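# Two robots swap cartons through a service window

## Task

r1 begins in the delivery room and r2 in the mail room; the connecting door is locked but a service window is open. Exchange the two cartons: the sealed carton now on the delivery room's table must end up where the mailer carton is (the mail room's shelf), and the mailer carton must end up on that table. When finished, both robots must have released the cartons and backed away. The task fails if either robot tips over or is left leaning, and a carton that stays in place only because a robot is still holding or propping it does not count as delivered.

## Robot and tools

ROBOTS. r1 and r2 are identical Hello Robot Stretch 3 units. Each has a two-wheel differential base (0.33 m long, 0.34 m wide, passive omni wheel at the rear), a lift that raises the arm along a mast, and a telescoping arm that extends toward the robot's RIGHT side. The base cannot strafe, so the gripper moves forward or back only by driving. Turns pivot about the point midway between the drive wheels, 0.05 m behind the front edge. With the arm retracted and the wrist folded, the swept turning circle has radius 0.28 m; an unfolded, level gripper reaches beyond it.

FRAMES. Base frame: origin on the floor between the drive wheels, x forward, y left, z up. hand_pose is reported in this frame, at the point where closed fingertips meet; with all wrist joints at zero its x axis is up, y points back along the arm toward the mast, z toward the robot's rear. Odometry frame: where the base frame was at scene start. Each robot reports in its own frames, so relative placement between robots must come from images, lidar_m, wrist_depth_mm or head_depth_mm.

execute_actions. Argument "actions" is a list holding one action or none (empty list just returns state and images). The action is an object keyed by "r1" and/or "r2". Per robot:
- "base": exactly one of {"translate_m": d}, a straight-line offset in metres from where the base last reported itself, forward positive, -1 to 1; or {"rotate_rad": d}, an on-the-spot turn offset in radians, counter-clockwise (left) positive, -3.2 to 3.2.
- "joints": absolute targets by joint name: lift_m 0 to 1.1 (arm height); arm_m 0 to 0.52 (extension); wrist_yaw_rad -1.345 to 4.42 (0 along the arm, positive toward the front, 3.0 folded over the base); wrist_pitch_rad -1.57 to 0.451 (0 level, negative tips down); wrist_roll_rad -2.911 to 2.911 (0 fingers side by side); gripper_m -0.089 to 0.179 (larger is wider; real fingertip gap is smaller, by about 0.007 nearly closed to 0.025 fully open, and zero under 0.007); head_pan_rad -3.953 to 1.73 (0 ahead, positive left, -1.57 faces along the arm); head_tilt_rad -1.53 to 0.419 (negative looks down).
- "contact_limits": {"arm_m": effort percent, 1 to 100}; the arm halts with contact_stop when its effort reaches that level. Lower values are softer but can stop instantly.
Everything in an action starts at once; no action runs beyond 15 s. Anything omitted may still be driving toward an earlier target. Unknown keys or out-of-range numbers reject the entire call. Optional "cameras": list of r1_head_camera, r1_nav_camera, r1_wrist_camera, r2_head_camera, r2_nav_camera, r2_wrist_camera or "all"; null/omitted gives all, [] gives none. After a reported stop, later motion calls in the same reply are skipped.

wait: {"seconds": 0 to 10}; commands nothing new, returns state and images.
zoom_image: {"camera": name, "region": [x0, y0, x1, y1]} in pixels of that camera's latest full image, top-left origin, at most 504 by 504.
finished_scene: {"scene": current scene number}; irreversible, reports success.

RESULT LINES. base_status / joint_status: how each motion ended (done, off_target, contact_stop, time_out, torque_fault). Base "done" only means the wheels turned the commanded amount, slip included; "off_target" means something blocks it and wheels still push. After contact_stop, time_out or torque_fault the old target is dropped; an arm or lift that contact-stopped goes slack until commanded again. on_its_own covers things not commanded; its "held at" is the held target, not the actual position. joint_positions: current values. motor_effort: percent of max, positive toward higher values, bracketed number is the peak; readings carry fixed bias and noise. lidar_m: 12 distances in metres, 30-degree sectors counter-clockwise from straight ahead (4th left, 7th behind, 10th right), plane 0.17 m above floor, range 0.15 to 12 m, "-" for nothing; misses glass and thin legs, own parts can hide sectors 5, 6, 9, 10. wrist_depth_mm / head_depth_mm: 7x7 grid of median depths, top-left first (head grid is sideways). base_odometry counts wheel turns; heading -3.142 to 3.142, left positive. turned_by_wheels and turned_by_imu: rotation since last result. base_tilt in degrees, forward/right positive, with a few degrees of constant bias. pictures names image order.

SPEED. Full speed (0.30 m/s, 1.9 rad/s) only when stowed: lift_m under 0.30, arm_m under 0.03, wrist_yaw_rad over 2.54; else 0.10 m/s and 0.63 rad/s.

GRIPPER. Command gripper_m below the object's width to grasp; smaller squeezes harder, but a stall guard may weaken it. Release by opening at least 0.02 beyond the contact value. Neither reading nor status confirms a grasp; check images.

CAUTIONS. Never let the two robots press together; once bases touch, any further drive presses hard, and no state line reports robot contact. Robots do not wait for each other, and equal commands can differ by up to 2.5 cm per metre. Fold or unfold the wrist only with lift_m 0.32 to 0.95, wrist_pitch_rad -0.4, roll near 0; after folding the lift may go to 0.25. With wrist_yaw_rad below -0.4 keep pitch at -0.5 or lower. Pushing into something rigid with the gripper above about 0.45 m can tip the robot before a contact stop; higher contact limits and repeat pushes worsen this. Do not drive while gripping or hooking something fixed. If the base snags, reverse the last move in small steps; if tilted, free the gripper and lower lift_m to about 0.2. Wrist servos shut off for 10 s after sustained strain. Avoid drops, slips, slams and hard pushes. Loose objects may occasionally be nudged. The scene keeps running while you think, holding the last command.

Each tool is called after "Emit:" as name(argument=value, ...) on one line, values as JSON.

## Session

Emit:
execute_actions(actions=[], cameras=["r1_nav_camera","r2_nav_camera","r1_wrist_camera","r2_wrist_camera"])

Scene clock: 0.00 s.
r1.base_odometry: x=+0.000 y=+0.000 heading=+0.000 (m, m, rad; r1's odometry frame)
r1.turned_by_wheels: +0.000 (rad since the last result)
r1.turned_by_imu: +0.000 (rad since the last result)
r1.base_tilt: forward=+1.1 right=-1.0 (deg)
r1.lidar_m: 1.09 0.98 0.98 1.16 1.46 1.46 1.76 3.32 2.16 0.88 3.27 1.77
r1.head_depth_mm: 1664 1891 1912 1877 1869 1777 1852 / 1604 1642 1666 3683 1834 1554 1605 / 1458 1442 1511 - - 1287 1411 / 1309 1295 1365 - - 1165 1266 / 1178 1171 1189 - - 1124 1148 / 1072 1067 1076 1066 1057 1048 1050 / 989 985 981 976 967 968 963
r1.base_status: not commanded
r1.joint_positions: lift_m=+0.408 arm_m=+0.003 wrist_yaw_rad=+3.100 wrist_pitch_rad=-0.383 wrist_roll_rad=+0.002 gripper_m=+0.037 head_pan_rad=-0.020 head_tilt_rad=-0.020
r1.joint_status: not commanded
r1.motor_effort: left_wheel=+1 right_wheel=+0 lift_m=+21 arm_m=-1 wrist_yaw_rad=+0 wrist_pitch_rad=+4 wrist_roll_rad=+0 gripper_m=+1 head_pan_rad=+0 head_tilt_rad=+0 (%)
r1.hand_pose: x=-0.0118 y=+0.0808 z=+0.4283 quat_wxyz=(+0.149, +0.697, +0.120, +0.691) (m; r1's base frame)
r1.wrist_depth_mm: - - - - - 823 698 / - - - - - 848 746 / - - - - - 920 772 / 968 - - - - 921 809 / 763 764 - 808 823 816 796 / 645 640 - 658 701 667 686 / 548 556 534 560 571 580 583
r2.base_odometry: x=+0.000 y=+0.000 heading=+0.000 (m, m, rad; r2's odometry frame)
r2.turned_by_wheels: +0.000 (rad since the last result)
r2.turned_by_imu: +0.000 (rad since the last result)
r2.base_tilt: forward=+0.0 right=+0.8 (deg)
r2.lidar_m: 1.48 1.00 0.94 0.96 1.23 2.27 2.31 2.95 3.34 3.39 2.65 2.45
r2.head_depth_mm: 1799 2365 2342 2359 2332 2335 2214 / 1802 2485 2478 2492 2463 2470 2215 / 1806 2521 2571 2555 2555 2547 2212 / 1802 2060 2037 2024 2040 2029 2013 / 1655 1651 1651 1661 1657 1665 1657 / 1414 1423 1418 1424 1429 1425 1420 / 1225 1232 1226 1230 1233 1231 1229
r2.base_status: not commanded
r2.joint_positions: lift_m=+0.503 arm_m=-0.002 wrist_yaw_rad=+2.985 wrist_pitch_rad=-0.365 wrist_roll_rad=+0.018 gripper_m=+0.037 head_pan_rad=+0.014 head_tilt_rad=-0.003
r2.joint_status: not commanded
r2.motor_effort: left_wheel=+0 right_wheel=-1 lift_m=+39 arm_m=+0 wrist_yaw_rad=+0 wrist_pitch_rad=+7 wrist_roll_rad=+0 gripper_m=-1 head_pan_rad=+0 head_tilt_rad=+1 (%)
r2.hand_pose: x=+0.0147 y=+0.0855 z=+0.5281 quat_wxyz=(+0.183, +0.709, +0.072, +0.677) (m; r2's base frame)
r2.wrist_depth_mm: - - 982 918 851 796 758 / - - - - 918 850 803 / - - - - - 931 863 / - - - - - - 928 / 893 901 - 953 - - 973 / 762 755 742 799 823 819 856 / 646 670 678 682 694 700 723
pictures: r1_nav_camera (sideways: a quarter turn counterclockwise sets it upright), r1_wrist_camera, r2_nav_camera (sideways: a quarter turn counterclockwise sets it upright), r2_wrist_camera
Images, in order (width x height): r1_nav_camera 672x504, r1_wrist_camera 644x364, r2_nav_camera 672x504, r2_wrist_camera 644x364.

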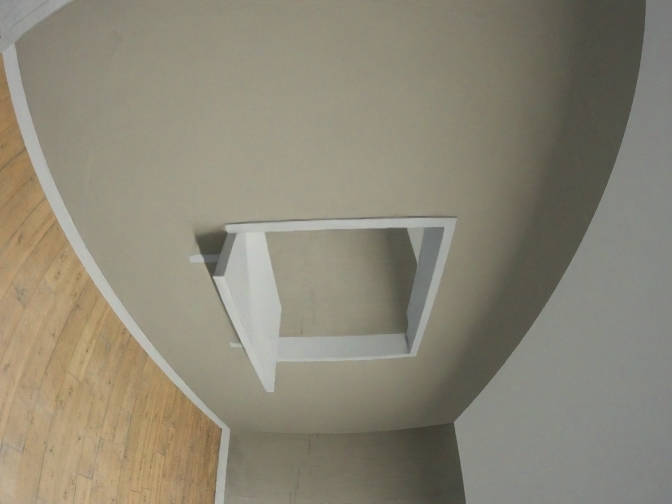

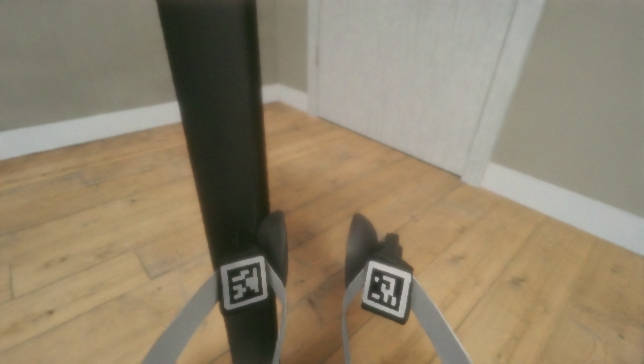

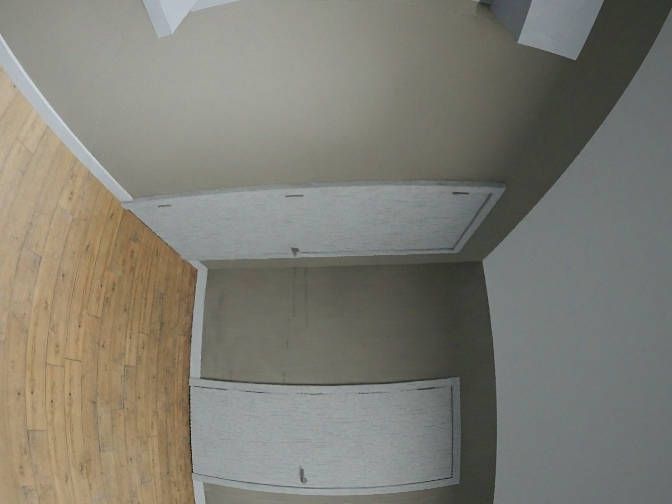

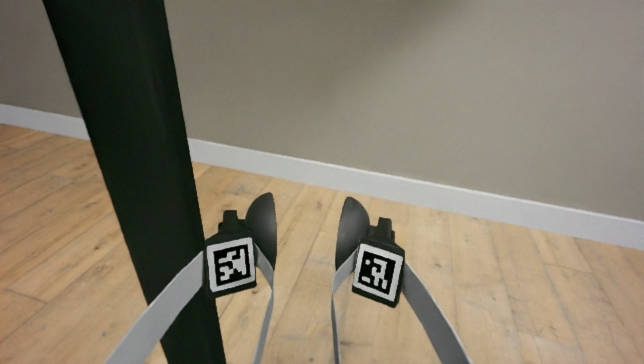

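Emit:
execute_actions(actions=[{"r1":{"joints":{"head_pan_rad":-1.85,"head_tilt_rad":-0.45,"lift_m":0.29,"wrist_pitch_rad":-0.4,"wrist_yaw_rad":2.7}},"r2":{"joints":{"head_pan_rad":-2.0,"head_tilt_rad":-0.3,"lift_m":0.29,"wrist_pitch_rad":-0.4,"wrist_yaw_rad":2.7}}}], cameras=["r2_head_camera","r1_nav_camera","r1_head_camera","r2_nav_camera"])

Scene clock: 4.47 s.
r1.base_odometry: x=+0.000 y=+0.000 heading=+0.000 (m, m, rad; r1's odometry frame)
r1.turned_by_wheels: +0.000 (rad since the last result)
r1.turned_by_imu: +0.001 (rad since the last result)
r1.base_tilt: forward=+1.1 right=-1.1 (deg)
r1.lidar_m: 1.10 0.98 0.98 1.16 1.46 1.46 1.76 3.30 2.17 0.88 3.29 1.77
r1.head_depth_mm: 2800 2979 3144 3227 2335 1750 1389 / 3030 3139 3334 2227 2255 1745 1373 / 3169 3326 3432 1549 2299 1735 1379 / 3376 3579 3745 1428 2069 1714 1371 / 3603 3817 - 1421 1035 1116 1263 / 3765 - - 1402 1095 1701 1369 / 3513 3586 3771 1386 2056 1634 1359
r1.base_status: not commanded
r1.joint_positions: lift_m=+0.290 arm_m=+0.003 wrist_yaw_rad=+2.702 wrist_pitch_rad=-0.414 wrist_roll_rad=+0.002 gripper_m=+0.037 head_pan_rad=-1.843 head_tilt_rad=-0.444
r1.joint_status: all done
r1.motor_effort: left_wheel=+1(1) right_wheel=+0(0) lift_m=+17(15) arm_m=-1(2) wrist_yaw_rad=-2(3) wrist_pitch_rad=+5(4) wrist_roll_rad=+0(0) gripper_m=+0(0) head_pan_rad=-4(44) head_tilt_rad=-3(20) (%)
r1.hand_pose: x=+0.0745 y=+0.0557 z=+0.3037 quat_wxyz=(+0.293, +0.707, -0.009, +0.643) (m; r1's base frame)
r1.wrist_depth_mm: - - - 943 849 769 711 / - - - - 897 828 745 / 928 940 - - 955 886 790 / 745 734 730 748 775 765 805 / - 592 620 609 626 619 639 / - 496 509 503 528 513 514 / - - - 431 434 445 442
r2.base_odometry: x=+0.000 y=+0.000 heading=+0.000 (m, m, rad; r2's odometry frame)
r2.turned_by_wheels: +0.000 (rad since the last result)
r2.turned_by_imu: -0.001 (rad since the last result)
r2.base_tilt: forward=+0.0 right=+0.9 (deg)
r2.lidar_m: 1.49 1.01 0.94 0.96 1.23 2.27 2.30 2.95 3.35 3.40 2.65 2.45
r2.head_depth_mm: 2925 3114 3288 3471 2779 1966 1511 / 2956 3119 3297 3544 2771 1969 1516 / 2966 3132 3271 3514 2779 1968 1511 / 2994 3129 3285 3549 2799 1976 1507 / 2996 3164 3291 3517 2791 1965 1512 / 2999 3160 3337 3551 2765 1967 1519 / 3000 3155 3391 3561 2780 1963 1519
r2.base_status: not commanded
r2.joint_positions: lift_m=+0.290 arm_m=-0.002 wrist_yaw_rad=+2.703 wrist_pitch_rad=-0.417 wrist_roll_rad=+0.018 gripper_m=+0.037 head_pan_rad=-1.993 head_tilt_rad=-0.296
r2.joint_status: all done
r2.motor_effort: left_wheel=-1(0) right_wheel=-1(1) lift_m=+34(33) arm_m=+0(0) wrist_yaw_rad=-4(3) wrist_pitch_rad=+7(7) wrist_roll_rad=+0(0) gripper_m=+1(0) head_pan_rad=-4(48) head_tilt_rad=-1(20) (%)
r2.hand_pose: x=+0.0741 y=+0.0608 z=+0.3031 quat_wxyz=(+0.294, +0.712, -0.010, +0.637) (m; r2's base frame)
r2.wrist_depth_mm: 893 874 895 897 887 897 892 / 924 954 963 980 972 981 964 / 857 872 899 942 960 - - / 685 690 719 729 748 773 801 / 573 569 598 592 618 622 640 / - 489 - 501 518 525 537 / - - - 434 443 451 458
pictures: r1_head_camera (sideways: a quarter turn clockwise sets it upright), r1_nav_camera (sideways: a quarter turn counterclockwise sets it upright), r2_head_camera (sideways: a quarter turn clockwise sets it upright), r2_nav_camera (sideways: a quarter turn counterclockwise sets it upright)
Images, in order (width x height): r1_head_camera 896x504, r1_nav_camera 672x504, r2_head_camera 896x504, r2_nav_camera 672x504.

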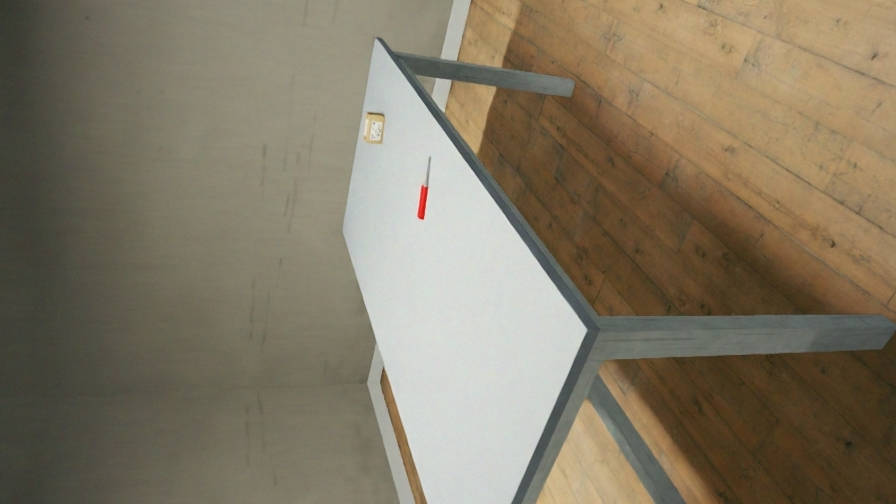

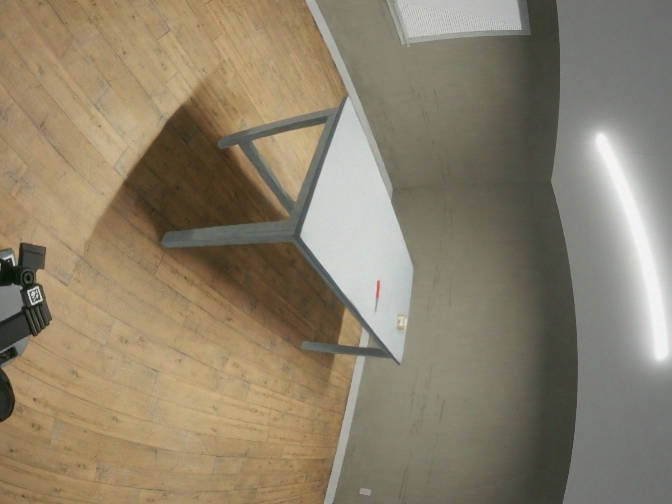

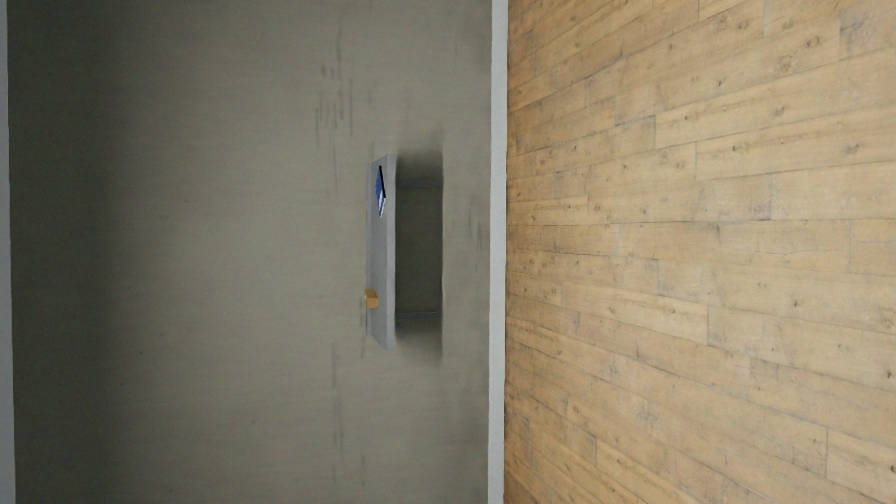

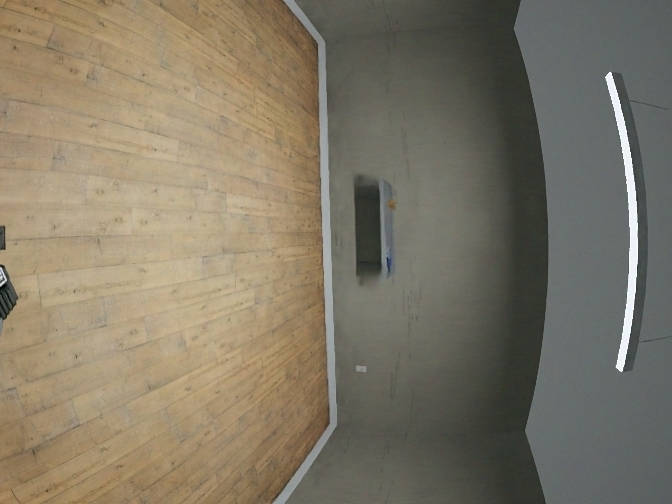

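Emit:
execute_actions(actions=[{"r1":{"base":{"rotate_rad":0.79},"joints":{"head_pan_rad":-1.57,"head_tilt_rad":-0.7}},"r2":{"base":{"rotate_rad":1.24},"joints":{"head_pan_rad":0}}}], cameras=[])

Emit:
execute_actions(actions=[{"r1":{"base":{"translate_m":-1}},"r2":{"base":{"translate_m":-1}}}], cameras=["r2_head_camera"])

Emit:
execute_actions(actions=[{"r1":{"base":{"translate_m":-0.9}},"r2":{"base":{"translate_m":-1},"joints":{"head_pan_rad":-1.57,"head_tilt_rad":-0.8}}}], cameras=["r1_head_camera"])

Scene clock: 8.80 s.
r1.base_odometry: x=+0.000 y=+0.000 heading=+0.790 (m, m, rad; r1's odometry frame)
r1.turned_by_wheels: +0.790 (rad since the last result)
r1.turned_by_imu: +0.782 (rad since the last result)
r1.base_tilt: forward=+1.1 right=-1.1 (deg)
r1.lidar_m: 0.98 1.01 1.46 1.46 1.55 2.24 2.17 0.88 1.39 2.98 1.29 1.00
r1.head_depth_mm: 2683 2977 3089 2208 1734 1423 1198 / 2709 3032 3019 2196 1716 1408 1195 / 2741 3009 2983 2169 1698 1401 1199 / 2782 3033 2933 2154 1686 1397 1187 / 2795 3096 2958 2124 1686 1390 1174 / 2769 3015 2851 2152 1680 1385 1177 / 2251 2315 2421 2121 1659 1381 1172
r1.base_status: done
r1.joint_positions: lift_m=+0.290 arm_m=+0.003 wrist_yaw_rad=+2.702 wrist_pitch_rad=-0.414 wrist_roll_rad=+0.002 gripper_m=+0.037 head_pan_rad=-1.577 head_tilt_rad=-0.692
r1.joint_status: all done
r1.motor_effort: left_wheel=+0(5) right_wheel=+2(12) lift_m=+17(17) arm_m=-2(0) wrist_yaw_rad=-2(2) wrist_pitch_rad=+5(5) wrist_roll_rad=+0(0) gripper_m=+0(0) head_pan_rad=+3(23) head_tilt_rad=-3(14) (%)
r1.hand_pose: x=+0.0745 y=+0.0557 z=+0.3037 quat_wxyz=(+0.293, +0.707, -0.009, +0.643) (m; r1's base frame)
r1.wrist_depth_mm: - - - - - - 749 / - - - - - - 777 / 965 946 - - - - 796 / 731 718 733 753 752 792 756 / - 597 610 620 627 617 624 / - 490 506 507 540 524 522 / - - - 439 437 438 444
r2.base_odometry: x=+0.000 y=+0.000 heading=+1.240 (m, m, rad; r2's odometry frame)
r2.turned_by_wheels: +1.240 (rad since the last result)
r2.turned_by_imu: +1.239 (rad since the last result)
r2.base_tilt: forward=+0.0 right=+0.8 (deg)
r2.lidar_m: 0.94 1.01 1.48 2.27 2.42 3.40 3.36 3.25 2.50 2.45 1.23 0.96
r2.head_depth_mm: 3404 - - - 854 1023 1093 / 3150 - - 2751 858 1038 1111 / 3448 - - 2791 857 1053 1127 / 3413 - - 2810 860 1066 1146 / 3720 - - - 860 1083 1162 / 3716 - - - 860 1099 1184 / 3702 - - - 859 1116 1201
r2.base_status: done
r2.joint_positions: lift_m=+0.290 arm_m=-0.002 wrist_yaw_rad=+2.703 wrist_pitch_rad=-0.417 wrist_roll_rad=+0.018 gripper_m=+0.037 head_pan_rad=-0.007 head_tilt_rad=-0.297
r2.joint_status: all done
r2.motor_effort: left_wheel=-2(8) right_wheel=+1(10) lift_m=+34(34) arm_m=+0(0) wrist_yaw_rad=-3(3) wrist_pitch_rad=+7(7) wrist_roll_rad=+0(0) gripper_m=+1(0) head_pan_rad=+3(48) head_tilt_rad=-2(2) (%)
r2.hand_pose: x=+0.0741 y=+0.0607 z=+0.3031 quat_wxyz=(+0.294, +0.712, -0.010, +0.637) (m; r2's base frame)
r2.wrist_depth_mm: - - - - - - 765 / - - - - - - 787 / 861 863 906 953 989 966 817 / 679 690 719 735 747 784 756 / 571 575 599 591 617 623 643 / - 488 - 500 514 526 535 / - - - 434 445 452 463
pictures: none
No camera images: the call's "cameras" was empty. Leave "cameras" out to get every camera's image.

Scene clock: 13.73 s.
r1.base_odometry: x=-0.704 y=-0.710 heading=+0.790 (m, m, rad; r1's odometry frame)
r1.turned_by_wheels: +0.000 (rad since the last result)
r1.turned_by_imu: +0.000 (rad since the last result)
r1.base_tilt: forward=+1.1 right=-1.0 (deg)
r1.lidar_m: 1.98 2.03 1.57 1.53 1.63 2.36 2.33 1.20 1.16 1.14 0.57 2.02
r1.head_depth_mm: 2610 2882 3050 912 710 1378 1198 / 2621 2926 3067 905 707 1365 1187 / 2659 2932 1247 895 701 1398 1193 / 2698 2984 1230 889 700 1398 1188 / 2701 2986 1212 887 698 1395 1177 / 2722 3042 2799 880 712 1384 1144 / 2734 3045 2872 875 712 873 1115
r1.base_status: done
r1.joint_positions: lift_m=+0.290 arm_m=+0.003 wrist_yaw_rad=+2.701 wrist_pitch_rad=-0.415 wrist_roll_rad=+0.002 gripper_m=+0.037 head_pan_rad=-1.577 head_tilt_rad=-0.692
r1.joint_status: not commanded
r1.motor_effort: left_wheel=+1(6) right_wheel=+2(6) lift_m=+17(17) arm_m=-1(2) wrist_yaw_rad=-2(1) wrist_pitch_rad=+6(5) wrist_roll_rad=+0(0) gripper_m=+0(1) head_pan_rad=+3(3) head_tilt_rad=-2(3) (%)
r1.hand_pose: x=+0.0746 y=+0.0556 z=+0.3036 quat_wxyz=(+0.293, +0.707, -0.009, +0.643) (m; r1's base frame)
r1.wrist_depth_mm: - - - - - - - / - - - - - - - / 943 948 - - - - - / 738 723 739 761 767 779 782 / - 587 620 604 633 617 638 / - 494 505 497 528 510 524 / - - - 431 434 438 451
r2.base_odometry: x=-0.325 y=-0.946 heading=+1.240 (m, m, rad; r2's odometry frame)
r2.turned_by_wheels: +0.000 (rad since the last result)
r2.turned_by_imu: -0.002 (rad since the last result)
r2.base_tilt: forward=+0.0 right=+0.8 (deg)
r2.lidar_m: 1.93 2.06 2.40 2.36 2.52 2.42 2.37 2.53 2.43 2.36 2.51 1.96
r2.head_depth_mm: 1620 1730 1824 1928 2044 1951 1508 / 1471 - 1925 1951 2051 1956 1514 / 1485 - - 1980 2088 1959 1512 / 1503 - - 2019 2126 1958 1517 / 1528 - - 2044 2155 1956 1517 / 1529 - 2078 2066 2183 1961 1511 / 1581 1849 1954 2085 2211 1958 1511
r2.base_status: done
r2.joint_positions: lift_m=+0.290 arm_m=-0.002 wrist_yaw_rad=+2.703 wrist_pitch_rad=-0.418 wrist_roll_rad=+0.018 gripper_m=+0.037 head_pan_rad=-0.007 head_tilt_rad=-0.297
r2.joint_status: not commanded
r2.motor_effort: left_wheel=-1(10) right_wheel=+1(7) lift_m=+34(34) arm_m=+0(0) wrist_yaw_rad=-2(4) wrist_pitch_rad=+7(7) wrist_roll_rad=+0(0) gripper_m=+0(0) head_pan_rad=+4(4) head_tilt_rad=-1(2) (%)
r2.hand_pose: x=+0.0741 y=+0.0606 z=+0.3029 quat_wxyz=(+0.294, +0.712, -0.010, +0.637) (m; r2's base frame)
r2.wrist_depth_mm: - - - - - - - / - - - - - - - / 849 880 918 929 986 - - / 682 692 709 725 745 775 789 / 575 569 598 589 621 622 640 / - 493 - 494 515 523 534 / - - - 436 445 452 460
pictures: r2_head_camera (sideways: a quarter turn clockwise sets it upright)
Images, in order (width x height): r2_head_camera 896x504.

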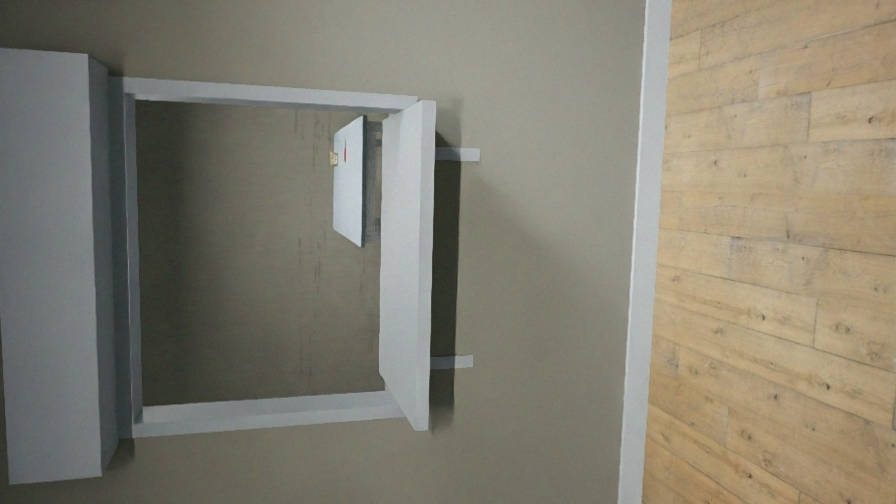

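Scene clock: 18.67 s.
r1.base_odometry: x=-1.338 y=-1.349 heading=+0.790 (m, m, rad; r1's odometry frame)
r1.turned_by_wheels: +0.000 (rad since the last result)
r1.turned_by_imu: +0.000 (rad since the last result)
r1.base_tilt: forward=+1.1 right=-1.0 (deg)
r1.lidar_m: 2.89 2.12 1.63 1.60 1.70 1.45 1.42 1.51 0.47 1.08 1.14 1.27
r1.head_depth_mm: 2580 2911 3002 2113 712 629 1174 / 2613 2919 3032 905 706 627 911 / 2589 2897 3019 895 702 1297 1186 / 2645 2923 2959 889 700 1299 1180 / 2674 2954 2926 885 694 1295 1175 / 2664 3006 1220 882 690 1324 1170 / 2673 2985 1200 872 689 1314 1173
r1.base_status: done
r1.joint_positions: lift_m=+0.290 arm_m=+0.003 wrist_yaw_rad=+2.701 wrist_pitch_rad=-0.415 wrist_roll_rad=+0.002 gripper_m=+0.037 head_pan_rad=-1.577 head_tilt_rad=-0.692
r1.joint_status: not commanded
r1.motor_effort: left_wheel=+1(6) right_wheel=+2(7) lift_m=+17(17) arm_m=-2(1) wrist_yaw_rad=-1(2) wrist_pitch_rad=+5(6) wrist_roll_rad=+0(0) gripper_m=+1(0) head_pan_rad=+3(3) head_tilt_rad=-2(2) (%)
r1.hand_pose: x=+0.0746 y=+0.0556 z=+0.3036 quat_wxyz=(+0.294, +0.707, -0.009, +0.643) (m; r1's base frame)
r1.wrist_depth_mm: - - - - - - - / - - - - - - - / 916 962 - - - - - / 764 721 735 766 765 791 799 / - 593 617 608 626 621 625 / - 497 501 503 529 517 527 / - - - 437 439 440 451
r2.base_odometry: x=-0.650 y=-1.891 heading=+1.240 (m, m, rad; r2's odometry frame)
r2.turned_by_wheels: +0.000 (rad since the last result)
r2.turned_by_imu: -0.002 (rad since the last result)
r2.base_tilt: forward=+0.0 right=+0.8 (deg)
r2.lidar_m: 2.92 3.12 2.48 2.44 1.82 1.41 1.38 1.47 2.16 2.30 2.46 2.98
r2.head_depth_mm: 1943 2216 2301 1809 1513 1289 1127 / 1965 2259 2312 1844 1526 1294 1127 / 2001 2287 2328 1847 1521 1299 1131 / 2026 2317 2318 1844 1524 1306 1147 / 2041 2353 2324 1856 1535 1306 1134 / 2051 2376 2357 1860 1536 1309 1137 / 2100 2397 2350 1860 1540 1315 1139
r2.base_status: done
r2.joint_positions: lift_m=+0.290 arm_m=-0.002 wrist_yaw_rad=+2.703 wrist_pitch_rad=-0.418 wrist_roll_rad=+0.018 gripper_m=+0.037 head_pan_rad=-1.563 head_tilt_rad=-0.790
r2.joint_status: all done
r2.motor_effort: left_wheel=-1(9) right_wheel=+1(7) lift_m=+34(34) arm_m=+0(0) wrist_yaw_rad=-2(3) wrist_pitch_rad=+7(7) wrist_roll_rad=+0(0) gripper_m=+0(0) head_pan_rad=-2(48) head_tilt_rad=-5(26) (%)
r2.hand_pose: x=+0.0741 y=+0.0606 z=+0.3029 quat_wxyz=(+0.294, +0.712, -0.010, +0.637) (m; r2's base frame)
r2.wrist_depth_mm: - - - - - - - / - - - - - - - / 857 884 904 931 971 - - / 682 695 716 727 752 778 804 / 569 569 598 593 616 624 636 / - 488 - 499 514 521 536 / - - - 436 448 450 461
pictures: r1_head_camera (sideways: a quarter turn clockwise sets it upright)
Images, in order (width x height): r1_head_camera 896x504.

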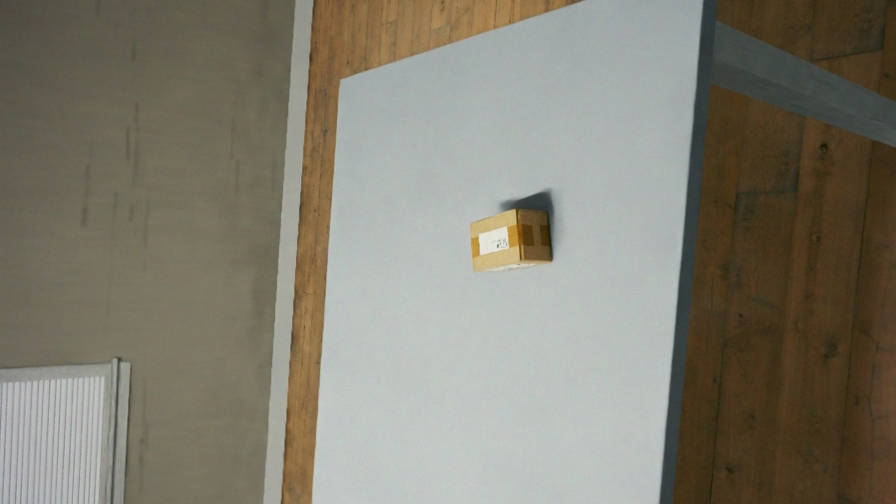

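Emit:
execute_actions(actions=[{"r1":{"base":{"translate_m":-0.03},"joints":{"lift_m":0.82,"wrist_yaw_rad":1.6,"gripper_m":0.14}},"r2":{"base":{"translate_m":-0.57},"joints":{"lift_m":0.92,"wrist_yaw_rad":0,"gripper_m":0.14}}}], cameras=[])

Emit:
execute_actions(actions=[{"r1":{"joints":{"wrist_yaw_rad":0.16,"arm_m":0.08,"lift_m":0.8}},"r2":{"base":{"rotate_rad":-1.656},"joints":{"wrist_pitch_rad":-0.8}}}], cameras=["r1_wrist_camera","r2_wrist_camera","r2_head_camera"])

Scene clock: 27.17 s.
r1.base_odometry: x=-1.359 y=-1.371 heading=+0.790 (m, m, rad; r1's odometry frame)
r1.turned_by_wheels: +0.000 (rad since the last result)
r1.turned_by_imu: +0.002 (rad since the last result)
r1.base_tilt: forward=+1.0 right=-1.0 (deg)
r1.lidar_m: 2.92 2.13 1.64 1.60 1.70 1.42 1.40 1.48 0.45 1.07 1.14 1.30
r1.head_depth_mm: 2539 2869 3008 2226 758 629 - / 2602 2858 3053 905 707 626 - / 2601 2940 3021 903 700 608 - / 2622 2964 2966 893 696 1295 1191 / 2598 2931 2930 884 695 1289 1175 / 2647 2972 1201 876 689 1310 1204 / 2675 2964 1197 874 688 1314 1197
r1.base_status: done
r1.joint_positions: lift_m=+0.820 arm_m=+0.003 wrist_yaw_rad=+1.602 wrist_pitch_rad=-0.415 wrist_roll_rad=+0.002 gripper_m=+0.140 head_pan_rad=-1.577 head_tilt_rad=-0.692
r1.joint_status: all done
r1.motor_effort: left_wheel=+0(6) right_wheel=+2(8) lift_m=+23(23) arm_m=-1(1) wrist_yaw_rad=-2(4) wrist_pitch_rad=+5(6) wrist_roll_rad=+0(0) gripper_m=+0(81) head_pan_rad=+3(3) head_tilt_rad=-3(2) (%)
r1.hand_pose: x=+0.2033 y=-0.1408 z=+0.8331 quat_wxyz=(+0.586, +0.599, -0.377, +0.395) (m; r1's base frame)
r1.wrist_depth_mm: - - - - - - - / - - - - - 755 781 / - - - - - 569 505 / - - - - - - 370 / - - - - - - 345 / - - - - - - - / 931 936 950 952 971 928 -
r2.base_odometry: x=-0.835 y=-2.431 heading=+1.240 (m, m, rad; r2's odometry frame)
r2.turned_by_wheels: +0.000 (rad since the last result)
r2.turned_by_imu: -0.002 (rad since the last result)
r2.base_tilt: forward=+0.0 right=+0.9 (deg)
r2.lidar_m: 3.47 3.24 2.54 2.41 1.07 0.83 0.82 0.87 1.27 2.26 2.41 3.51
r2.head_depth_mm: 1902 2172 2303 1877 - - - / 1924 2195 2312 1890 - - 1097 / 1952 2239 2325 1952 - - 1093 / 1969 2264 2342 1903 1537 1299 1133 / 1997 2294 2351 1913 1528 1306 1139 / 2017 2326 2343 1842 1540 1314 1138 / 2042 2358 2365 1863 1545 1309 1140
r2.base_status: done
r2.joint_positions: lift_m=+0.920 arm_m=-0.002 wrist_yaw_rad=+0.003 wrist_pitch_rad=-0.418 wrist_roll_rad=+0.018 gripper_m=+0.140 head_pan_rad=-1.563 head_tilt_rad=-0.790
r2.joint_status: all done
r2.motor_effort: left_wheel=-1(9) right_wheel=+1(7) lift_m=+44(45) arm_m=+0(0) wrist_yaw_rad=-3(3) wrist_pitch_rad=+8(7) wrist_roll_rad=-1(0) gripper_m=+0(81) head_pan_rad=-4(4) head_tilt_rad=-5(4) (%)
r2.hand_pose: x=-0.0209 y=-0.3669 z=+0.9326 quat_wxyz=(+0.686, +0.146, -0.697, -0.147) (m; r2's base frame)
r2.wrist_depth_mm: - - - - - - - / - - - - - - - / - - - - - - - / - - - - - - - / - - - - - - - / - - - - - - 966 / - - - - - - 939
pictures: none
No camera images: the call's "cameras" was empty. Leave "cameras" out to get every camera's image.

Scene clock: 30.77 s.
r1.base_odometry: x=-1.359 y=-1.371 heading=+0.790 (m, m, rad; r1's odometry frame)
r1.turned_by_wheels: +0.000 (rad since the last result)
r1.turned_by_imu: +0.001 (rad since the last result)
r1.base_tilt: forward=+1.1 right=-1.0 (deg)
r1.lidar_m: 2.91 2.12 1.64 1.61 1.70 1.42 1.39 1.48 0.45 1.07 1.14 1.30
r1.head_depth_mm: 2568 2861 3007 2200 757 - - / 2561 2834 3004 904 707 - - / 2597 2883 2959 903 723 - 1113 / 2648 2945 2927 890 711 - 1132 / 2628 2954 2933 885 705 1290 1178 / 2698 2975 1206 880 693 1309 1171 / 2668 2964 1199 872 688 1303 1168
r1.base_status: not commanded
r1.joint_positions: lift_m=+0.800 arm_m=+0.080 wrist_yaw_rad=+0.162 wrist_pitch_rad=-0.415 wrist_roll_rad=+0.002 gripper_m=+0.140 head_pan_rad=-1.577 head_tilt_rad=-0.692
r1.joint_status: all done
r1.motor_effort: left_wheel=+1(0) right_wheel=+1(2) lift_m=+17(21) arm_m=+4(4) wrist_yaw_rad=-3(2) wrist_pitch_rad=+5(6) wrist_roll_rad=+0(0) gripper_m=+1(1) head_pan_rad=+3(4) head_tilt_rad=-3(4) (%)
r1.hand_pose: x=+0.0148 y=-0.4465 z=+0.8135 quat_wxyz=(+0.701, +0.201, -0.678, -0.090) (m; r1's base frame)
r1.wrist_depth_mm: - - - - - - - / 566 571 597 615 634 - - / 386 396 407 385 404 436 - / 298 301 307 286 301 322 331 / 241 253 247 250 253 264 260 / 202 - 206 208 211 218 215 / 877 180 177 178 180 177 185
r2.base_odometry: x=-0.835 y=-2.431 heading=-0.416 (m, m, rad; r2's odometry frame)
r2.turned_by_wheels: -1.656 (rad since the last result)
r2.turned_by_imu: -1.665 (rad since the last result)
r2.base_tilt: forward=+0.0 right=+0.8 (deg)
r2.lidar_m: 2.26 2.34 3.20 3.46 3.51 2.58 2.50 1.15 0.85 0.82 0.85 1.17
r2.head_depth_mm: 673 771 864 761 - - - / 676 774 868 742 - - 1086 / 678 776 872 754 - - - / 681 782 877 748 634 1275 1129 / 682 784 872 740 636 1303 1135 / 685 785 883 752 638 1304 1136 / 687 788 900 755 639 1312 1141
r2.base_status: done
r2.joint_positions: lift_m=+0.920 arm_m=-0.002 wrist_yaw_rad=+0.003 wrist_pitch_rad=-0.810 wrist_roll_rad=+0.018 gripper_m=+0.140 head_pan_rad=-1.563 head_tilt_rad=-0.790
r2.joint_status: all done
r2.motor_effort: left_wheel=+1(4) right_wheel=-3(6) lift_m=+43(44) arm_m=+0(0) wrist_yaw_rad=-3(4) wrist_pitch_rad=+4(6) wrist_roll_rad=+0(0) gripper_m=-1(1) head_pan_rad=-3(4) head_tilt_rad=-5(4) (%)
r2.hand_pose: x=-0.0212 y=-0.3017 z=+0.8563 quat_wxyz=(+0.645, +0.277, -0.655, -0.281) (m; r2's base frame)
r2.wrist_depth_mm: 395 401 401 421 437 445 458 / 348 354 362 369 380 390 387 / 311 316 323 329 334 342 340 / 281 287 291 295 301 306 312 / - - 303 296 293 286 292 / 947 958 999 983 - - - / 877 896 898 928 917 927 947
pictures: r1_wrist_camera, r2_head_camera (sideways: a quarter turn clockwise sets it upright), r2_wrist_camera
Images, in order (width x height): r1_wrist_camera 644x364, r2_head_camera 896x504, r2_wrist_camera 644x364.

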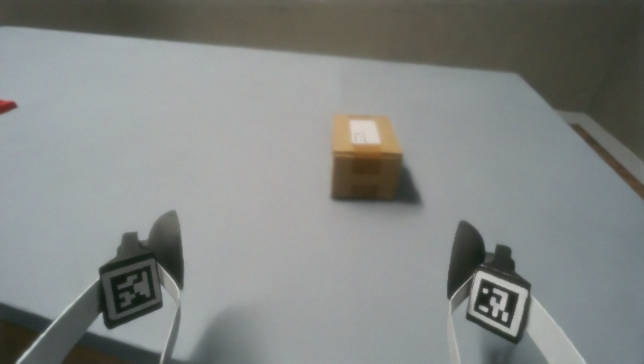

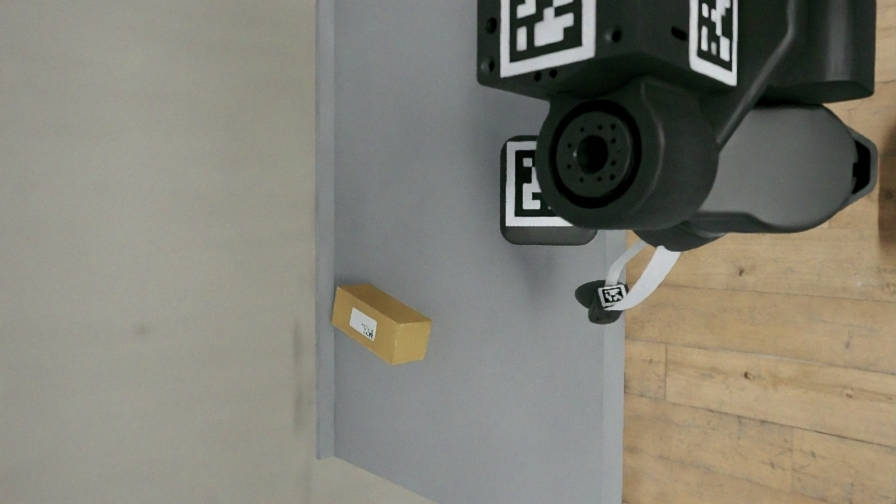

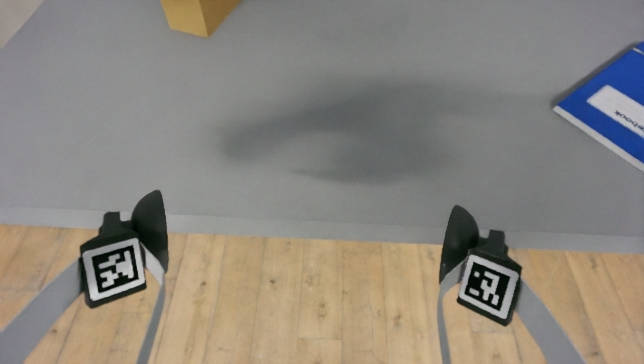

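Emit:
execute_actions(actions=[{"r1":{"base":{"translate_m":-0.012},"joints":{"arm_m":0.25,"lift_m":0.772}},"r2":{"base":{"translate_m":0.178},"joints":{"wrist_yaw_rad":-0.33,"arm_m":0.365,"lift_m":0.91}}}], cameras=["r1_wrist_camera","r2_wrist_camera","r2_head_camera"])

Scene clock: 36.17 s.
r1.base_odometry: x=-1.367 y=-1.379 heading=+0.790 (m, m, rad; r1's odometry frame)
r1.turned_by_wheels: +0.000 (rad since the last result)
r1.turned_by_imu: +0.001 (rad since the last result)
r1.base_tilt: forward=+1.1 right=-1.1 (deg)
r1.lidar_m: 2.92 2.12 1.64 1.60 1.70 1.41 1.38 1.47 0.45 1.07 1.14 1.31
r1.head_depth_mm: 2584 2822 3023 2187 1622 1324 - / 2562 2810 3022 942 - 701 823 / 2625 2871 2980 935 - 625 1186 / 2618 2918 3020 926 - 1296 1178 / 2636 2909 2925 887 674 1290 1180 / 2689 3024 1209 878 690 1308 1178 / 2708 2993 1192 872 688 1306 1172
r1.base_status: done
r1.joint_positions: lift_m=+0.772 arm_m=+0.250 wrist_yaw_rad=+0.161 wrist_pitch_rad=-0.415 wrist_roll_rad=+0.002 gripper_m=+0.140 head_pan_rad=-1.577 head_tilt_rad=-0.692
r1.joint_status: all done
r1.motor_effort: left_wheel=+0(3) right_wheel=+2(4) lift_m=+17(16) arm_m=+3(5) wrist_yaw_rad=-2(2) wrist_pitch_rad=+6(5) wrist_roll_rad=+0(0) gripper_m=+0(0) head_pan_rad=+3(3) head_tilt_rad=-3(3) (%)
r1.hand_pose: x=+0.0145 y=-0.6166 z=+0.7855 quat_wxyz=(+0.701, +0.201, -0.678, -0.090) (m; r1's base frame)
r1.wrist_depth_mm: - - - - - - - / 468 482 503 519 531 562 - / 328 334 340 343 354 363 395 / 249 253 257 172 265 266 274 / 202 211 198 138 211 221 218 / 174 - 160 115 171 182 180 / - 146 140 122 148 148 155
r2.base_odometry: x=-0.672 y=-2.502 heading=-0.416 (m, m, rad; r2's odometry frame)
r2.turned_by_wheels: +0.000 (rad since the last result)
r2.turned_by_imu: -0.001 (rad since the last result)
r2.base_tilt: forward=+0.0 right=+0.9 (deg)
r2.lidar_m: 2.08 2.16 2.94 3.47 3.61 2.76 2.67 1.15 0.85 0.82 0.85 1.16
r2.head_depth_mm: 675 740 - 737 627 1293 1126 / 677 - 867 739 631 1297 1127 / 678 - 799 736 631 1306 1128 / 681 780 877 746 634 1306 1135 / 683 783 878 748 636 1311 1141 / 686 787 919 1103 1296 1304 1142 / 687 788 921 1112 1399 1311 1142
r2.base_status: done
r2.joint_positions: lift_m=+0.910 arm_m=+0.365 wrist_yaw_rad=-0.328 wrist_pitch_rad=-0.811 wrist_roll_rad=+0.018 gripper_m=+0.140 head_pan_rad=-1.563 head_tilt_rad=-0.790
r2.joint_status: all done
r2.motor_effort: left_wheel=+1(4) right_wheel=-3(4) lift_m=+33(34) arm_m=+4(6) wrist_yaw_rad=-3(4) wrist_pitch_rad=+5(5) wrist_roll_rad=+0(0) gripper_m=+0(0) head_pan_rad=-3(3) head_tilt_rad=-4(5) (%)
r2.hand_pose: x=-0.0728 y=-0.6601 z=+0.8465 quat_wxyz=(+0.590, +0.166, -0.692, -0.383) (m; r2's base frame)
r2.wrist_depth_mm: 194 206 224 246 271 300 342 / 218 234 259 287 315 349 369 / 251 268 291 308 320 326 331 / 264 274 273 273 287 290 295 / 245 - 244 208 261 267 269 / 228 224 224 190 237 - 246 / 208 212 174 175 220 221 227
pictures: r1_wrist_camera, r2_head_camera (sideways: a quarter turn clockwise sets it upright), r2_wrist_camera
Images, in order (width x height): r1_wrist_camera 644x364, r2_head_camera 896x504, r2_wrist_camera 644x364.

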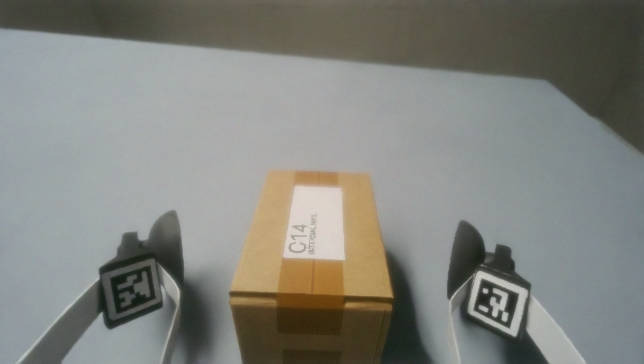

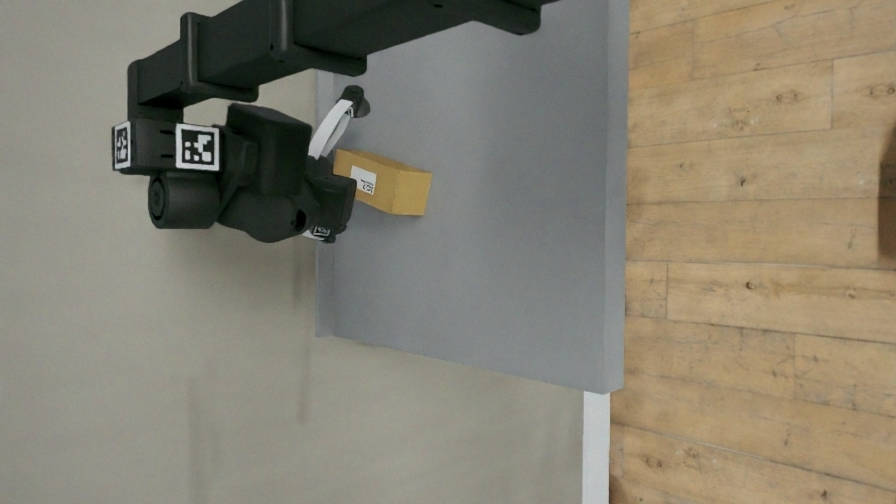

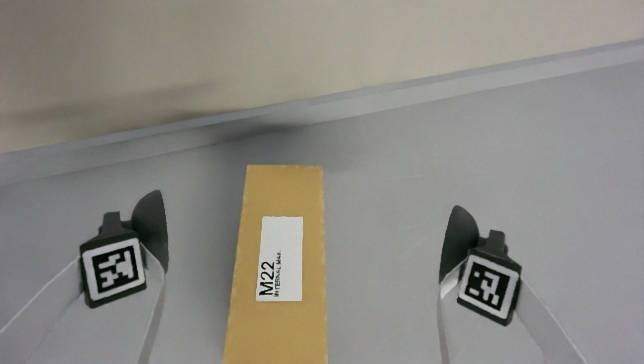

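Emit:
execute_actions(actions=[{"r1":{"joints":{"lift_m":0.763,"gripper_m":0.1}},"r2":{"base":{"translate_m":0.01},"joints":{"arm_m":0.383,"lift_m":0.85}}}], cameras=["r1_wrist_camera","r2_wrist_camera"])

Scene clock: 38.80 s.
r1.base_odometry: x=-1.367 y=-1.379 heading=+0.790 (m, m, rad; r1's odometry frame)
r1.turned_by_wheels: +0.000 (rad since the last result)
r1.turned_by_imu: +0.001 (rad since the last result)
r1.base_tilt: forward=+1.1 right=-1.0 (deg)
r1.lidar_m: 2.93 2.12 1.64 1.60 1.70 1.41 1.38 1.47 0.45 1.07 1.14 1.31
r1.head_depth_mm: 2584 2867 3029 2217 1624 973 - / 2619 2850 3026 910 - 747 815 / 2601 2897 3013 934 - 625 1187 / 2650 2924 2933 930 - 1292 1188 / 2630 2973 2948 886 684 1289 1185 / 2675 3002 1204 874 689 1315 1166 / 2698 3072 1199 871 687 1316 1170
r1.base_status: not commanded
r1.joint_positions: lift_m=+0.763 arm_m=+0.250 wrist_yaw_rad=+0.160 wrist_pitch_rad=-0.408 wrist_roll_rad=+0.002 gripper_m=+0.100 head_pan_rad=-1.577 head_tilt_rad=-0.692
r1.joint_status: all done
r1.motor_effort: left_wheel=+0(0) right_wheel=+2(3) lift_m=+16(18) arm_m=+4(5) wrist_yaw_rad=+0(1) wrist_pitch_rad=+3(5) wrist_roll_rad=+0(0) gripper_m=-1(81) head_pan_rad=+3(4) head_tilt_rad=-4(3) (%)
r1.hand_pose: x=+0.0144 y=-0.6174 z=+0.7781 quat_wxyz=(+0.701, +0.198, -0.679, -0.088) (m; r1's base frame)
r1.wrist_depth_mm: - - - - - - - / 460 468 484 500 521 548 - / 312 319 325 337 342 351 360 / 237 242 246 159 254 258 262 / 193 195 137 127 202 204 208 / 161 167 109 109 112 170 173 / 139 139 133 121 139 145 146
r2.base_odometry: x=-0.663 y=-2.506 heading=-0.416 (m, m, rad; r2's odometry frame)
r2.turned_by_wheels: +0.000 (rad since the last result)
r2.turned_by_imu: +0.000 (rad since the last result)
r2.base_tilt: forward=+0.0 right=+0.8 (deg)
r2.lidar_m: 2.07 2.14 2.91 3.47 3.64 2.78 2.68 1.15 0.84 0.82 0.85 1.17
r2.head_depth_mm: 674 772 870 - - 1288 1112 / 676 751 - 720 630 1291 1131 / 681 755 - 736 632 1295 1132 / 682 779 872 746 634 1306 1135 / 684 781 893 749 636 1305 1141 / 686 786 919 1105 1347 1305 1138 / 688 789 921 1110 1400 1312 1143
r2.base_status: done
r2.joint_positions: lift_m=+0.850 arm_m=+0.383 wrist_yaw_rad=-0.328 wrist_pitch_rad=-0.811 wrist_roll_rad=+0.018 gripper_m=+0.140 head_pan_rad=-1.563 head_tilt_rad=-0.790
r2.joint_status: all done
r2.motor_effort: left_wheel=+1(4) right_wheel=-2(6) lift_m=+34(34) arm_m=+4(7) wrist_yaw_rad=-3(3) wrist_pitch_rad=+5(5) wrist_roll_rad=+0(0) gripper_m=+0(1) head_pan_rad=-3(3) head_tilt_rad=-5(5) (%)
r2.hand_pose: x=-0.0728 y=-0.6781 z=+0.7865 quat_wxyz=(+0.590, +0.166, -0.691, -0.383) (m; r2's base frame)
r2.wrist_depth_mm: 178 189 206 225 248 271 302 / 200 213 230 248 265 276 283 / 214 222 229 168 239 244 249 / 201 206 204 150 216 219 223 / 186 - 186 137 195 201 202 / - 169 168 125 178 - 184 / 157 158 155 116 163 166 170
pictures: r1_wrist_camera, r2_wrist_camera
Images, in order (width x height): r1_wrist_camera 644x364, r2_wrist_camera 644x364.

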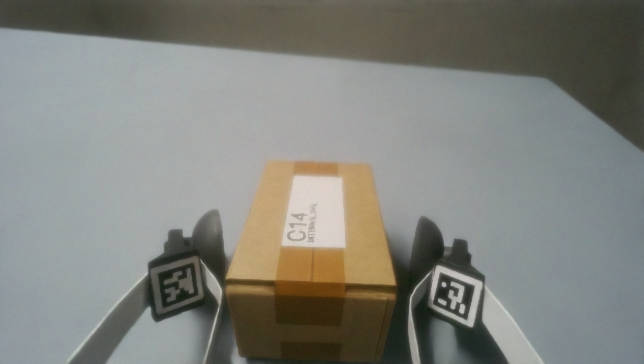

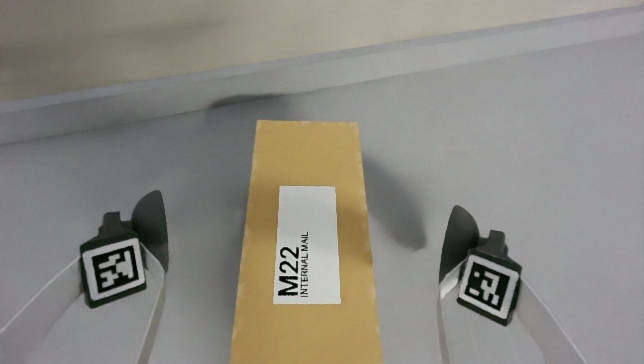

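Emit:
execute_actions(actions=[{"r1":{"joints":{"lift_m":0.766,"gripper_m":0.024}},"r2":{"joints":{"lift_m":0.843,"gripper_m":0.024}}}], cameras=["r1_wrist_camera","r2_wrist_camera"])

Scene clock: 41.00 s.
r1.base_odometry: x=-1.367 y=-1.379 heading=+0.790 (m, m, rad; r1's odometry frame)
r1.turned_by_wheels: +0.000 (rad since the last result)
r1.turned_by_imu: +0.001 (rad since the last result)
r1.base_tilt: forward=+1.1 right=-1.0 (deg)
r1.lidar_m: 2.92 2.13 1.64 1.60 1.70 1.41 1.38 1.47 0.45 1.07 1.14 1.31
r1.head_depth_mm: 2528 2849 2997 2226 1636 1317 - / 2628 2862 3010 907 - 689 818 / 2672 2848 2987 927 - 626 1191 / 2625 2905 3022 926 - 1293 1185 / 2649 2941 2976 885 693 1286 1186 / 2667 2978 1206 881 690 1318 1174 / 2650 2948 1191 872 686 1312 1171
r1.base_status: not commanded
r1.joint_positions: lift_m=+0.766 arm_m=+0.250 wrist_yaw_rad=+0.160 wrist_pitch_rad=-0.413 wrist_roll_rad=+0.002 gripper_m=+0.025 head_pan_rad=-1.577 head_tilt_rad=-0.692
r1.joint_status: all done
r1.motor_effort: left_wheel=+1(1) right_wheel=+2(3) lift_m=+23(26) arm_m=+5(4) wrist_yaw_rad=+0(1) wrist_pitch_rad=+5(5) wrist_roll_rad=+0(0) gripper_m=-20(94) head_pan_rad=+4(3) head_tilt_rad=-3(4) (%)
r1.hand_pose: x=+0.0143 y=-0.6169 z=+0.7797 quat_wxyz=(+0.701, +0.200, -0.679, -0.090) (m; r1's base frame)
r1.wrist_depth_mm: - - - - - - - / 450 466 483 500 523 532 - / 314 324 328 336 342 348 358 / 239 242 244 162 256 259 265 / 192 196 134 129 208 207 210 / 163 166 111 111 111 172 174 / 140 141 134 122 141 147 148
r2.base_odometry: x=-0.663 y=-2.506 heading=-0.416 (m, m, rad; r2's odometry frame)
r2.turned_by_wheels: +0.000 (rad since the last result)
r2.turned_by_imu: +0.000 (rad since the last result)
r2.base_tilt: forward=+0.0 right=+0.9 (deg)
r2.lidar_m: 2.07 2.15 2.93 3.46 3.62 2.78 2.68 1.15 0.85 0.82 0.85 1.17
r2.head_depth_mm: 674 771 864 - - 1275 1106 / 678 759 - 720 630 1297 1127 / 679 761 - 732 631 1299 1134 / 683 780 875 746 633 1300 1135 / 685 783 890 749 635 1306 1132 / 688 786 916 1106 1344 1307 1138 / 687 789 922 1109 1406 1314 1141
r2.base_status: not commanded
r2.joint_positions: lift_m=+0.843 arm_m=+0.383 wrist_yaw_rad=-0.328 wrist_pitch_rad=-0.806 wrist_roll_rad=+0.018 gripper_m=+0.025 head_pan_rad=-1.563 head_tilt_rad=-0.790
r2.joint_status: all done
r2.motor_effort: left_wheel=+1(1) right_wheel=-2(3) lift_m=+33(31) arm_m=+4(4) wrist_yaw_rad=-3(2) wrist_pitch_rad=+2(5) wrist_roll_rad=+0(0) gripper_m=-19(94) head_pan_rad=-3(3) head_tilt_rad=-4(4) (%)
r2.hand_pose: x=-0.0731 y=-0.6791 z=+0.7803 quat_wxyz=(+0.590, +0.164, -0.692, -0.382) (m; r2's base frame)
r2.wrist_depth_mm: 178 189 206 225 244 265 295 / 198 210 226 245 258 269 275 / 210 218 220 160 232 237 241 / 195 198 197 143 209 212 217 / 179 181 129 130 192 192 195 / 164 165 121 119 - 176 178 / 154 153 111 110 159 162 164
pictures: r1_wrist_camera, r2_wrist_camera
Images, in order (width x height): r1_wrist_camera 644x364, r2_wrist_camera 644x364.

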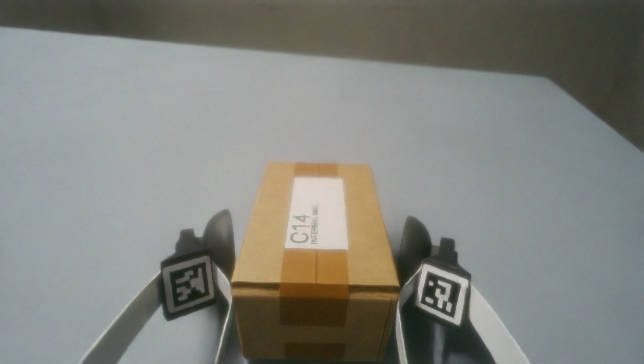

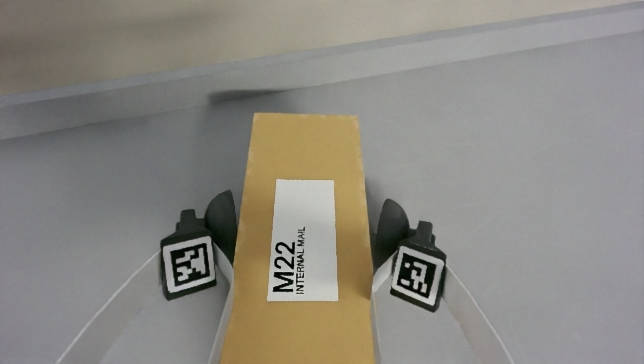

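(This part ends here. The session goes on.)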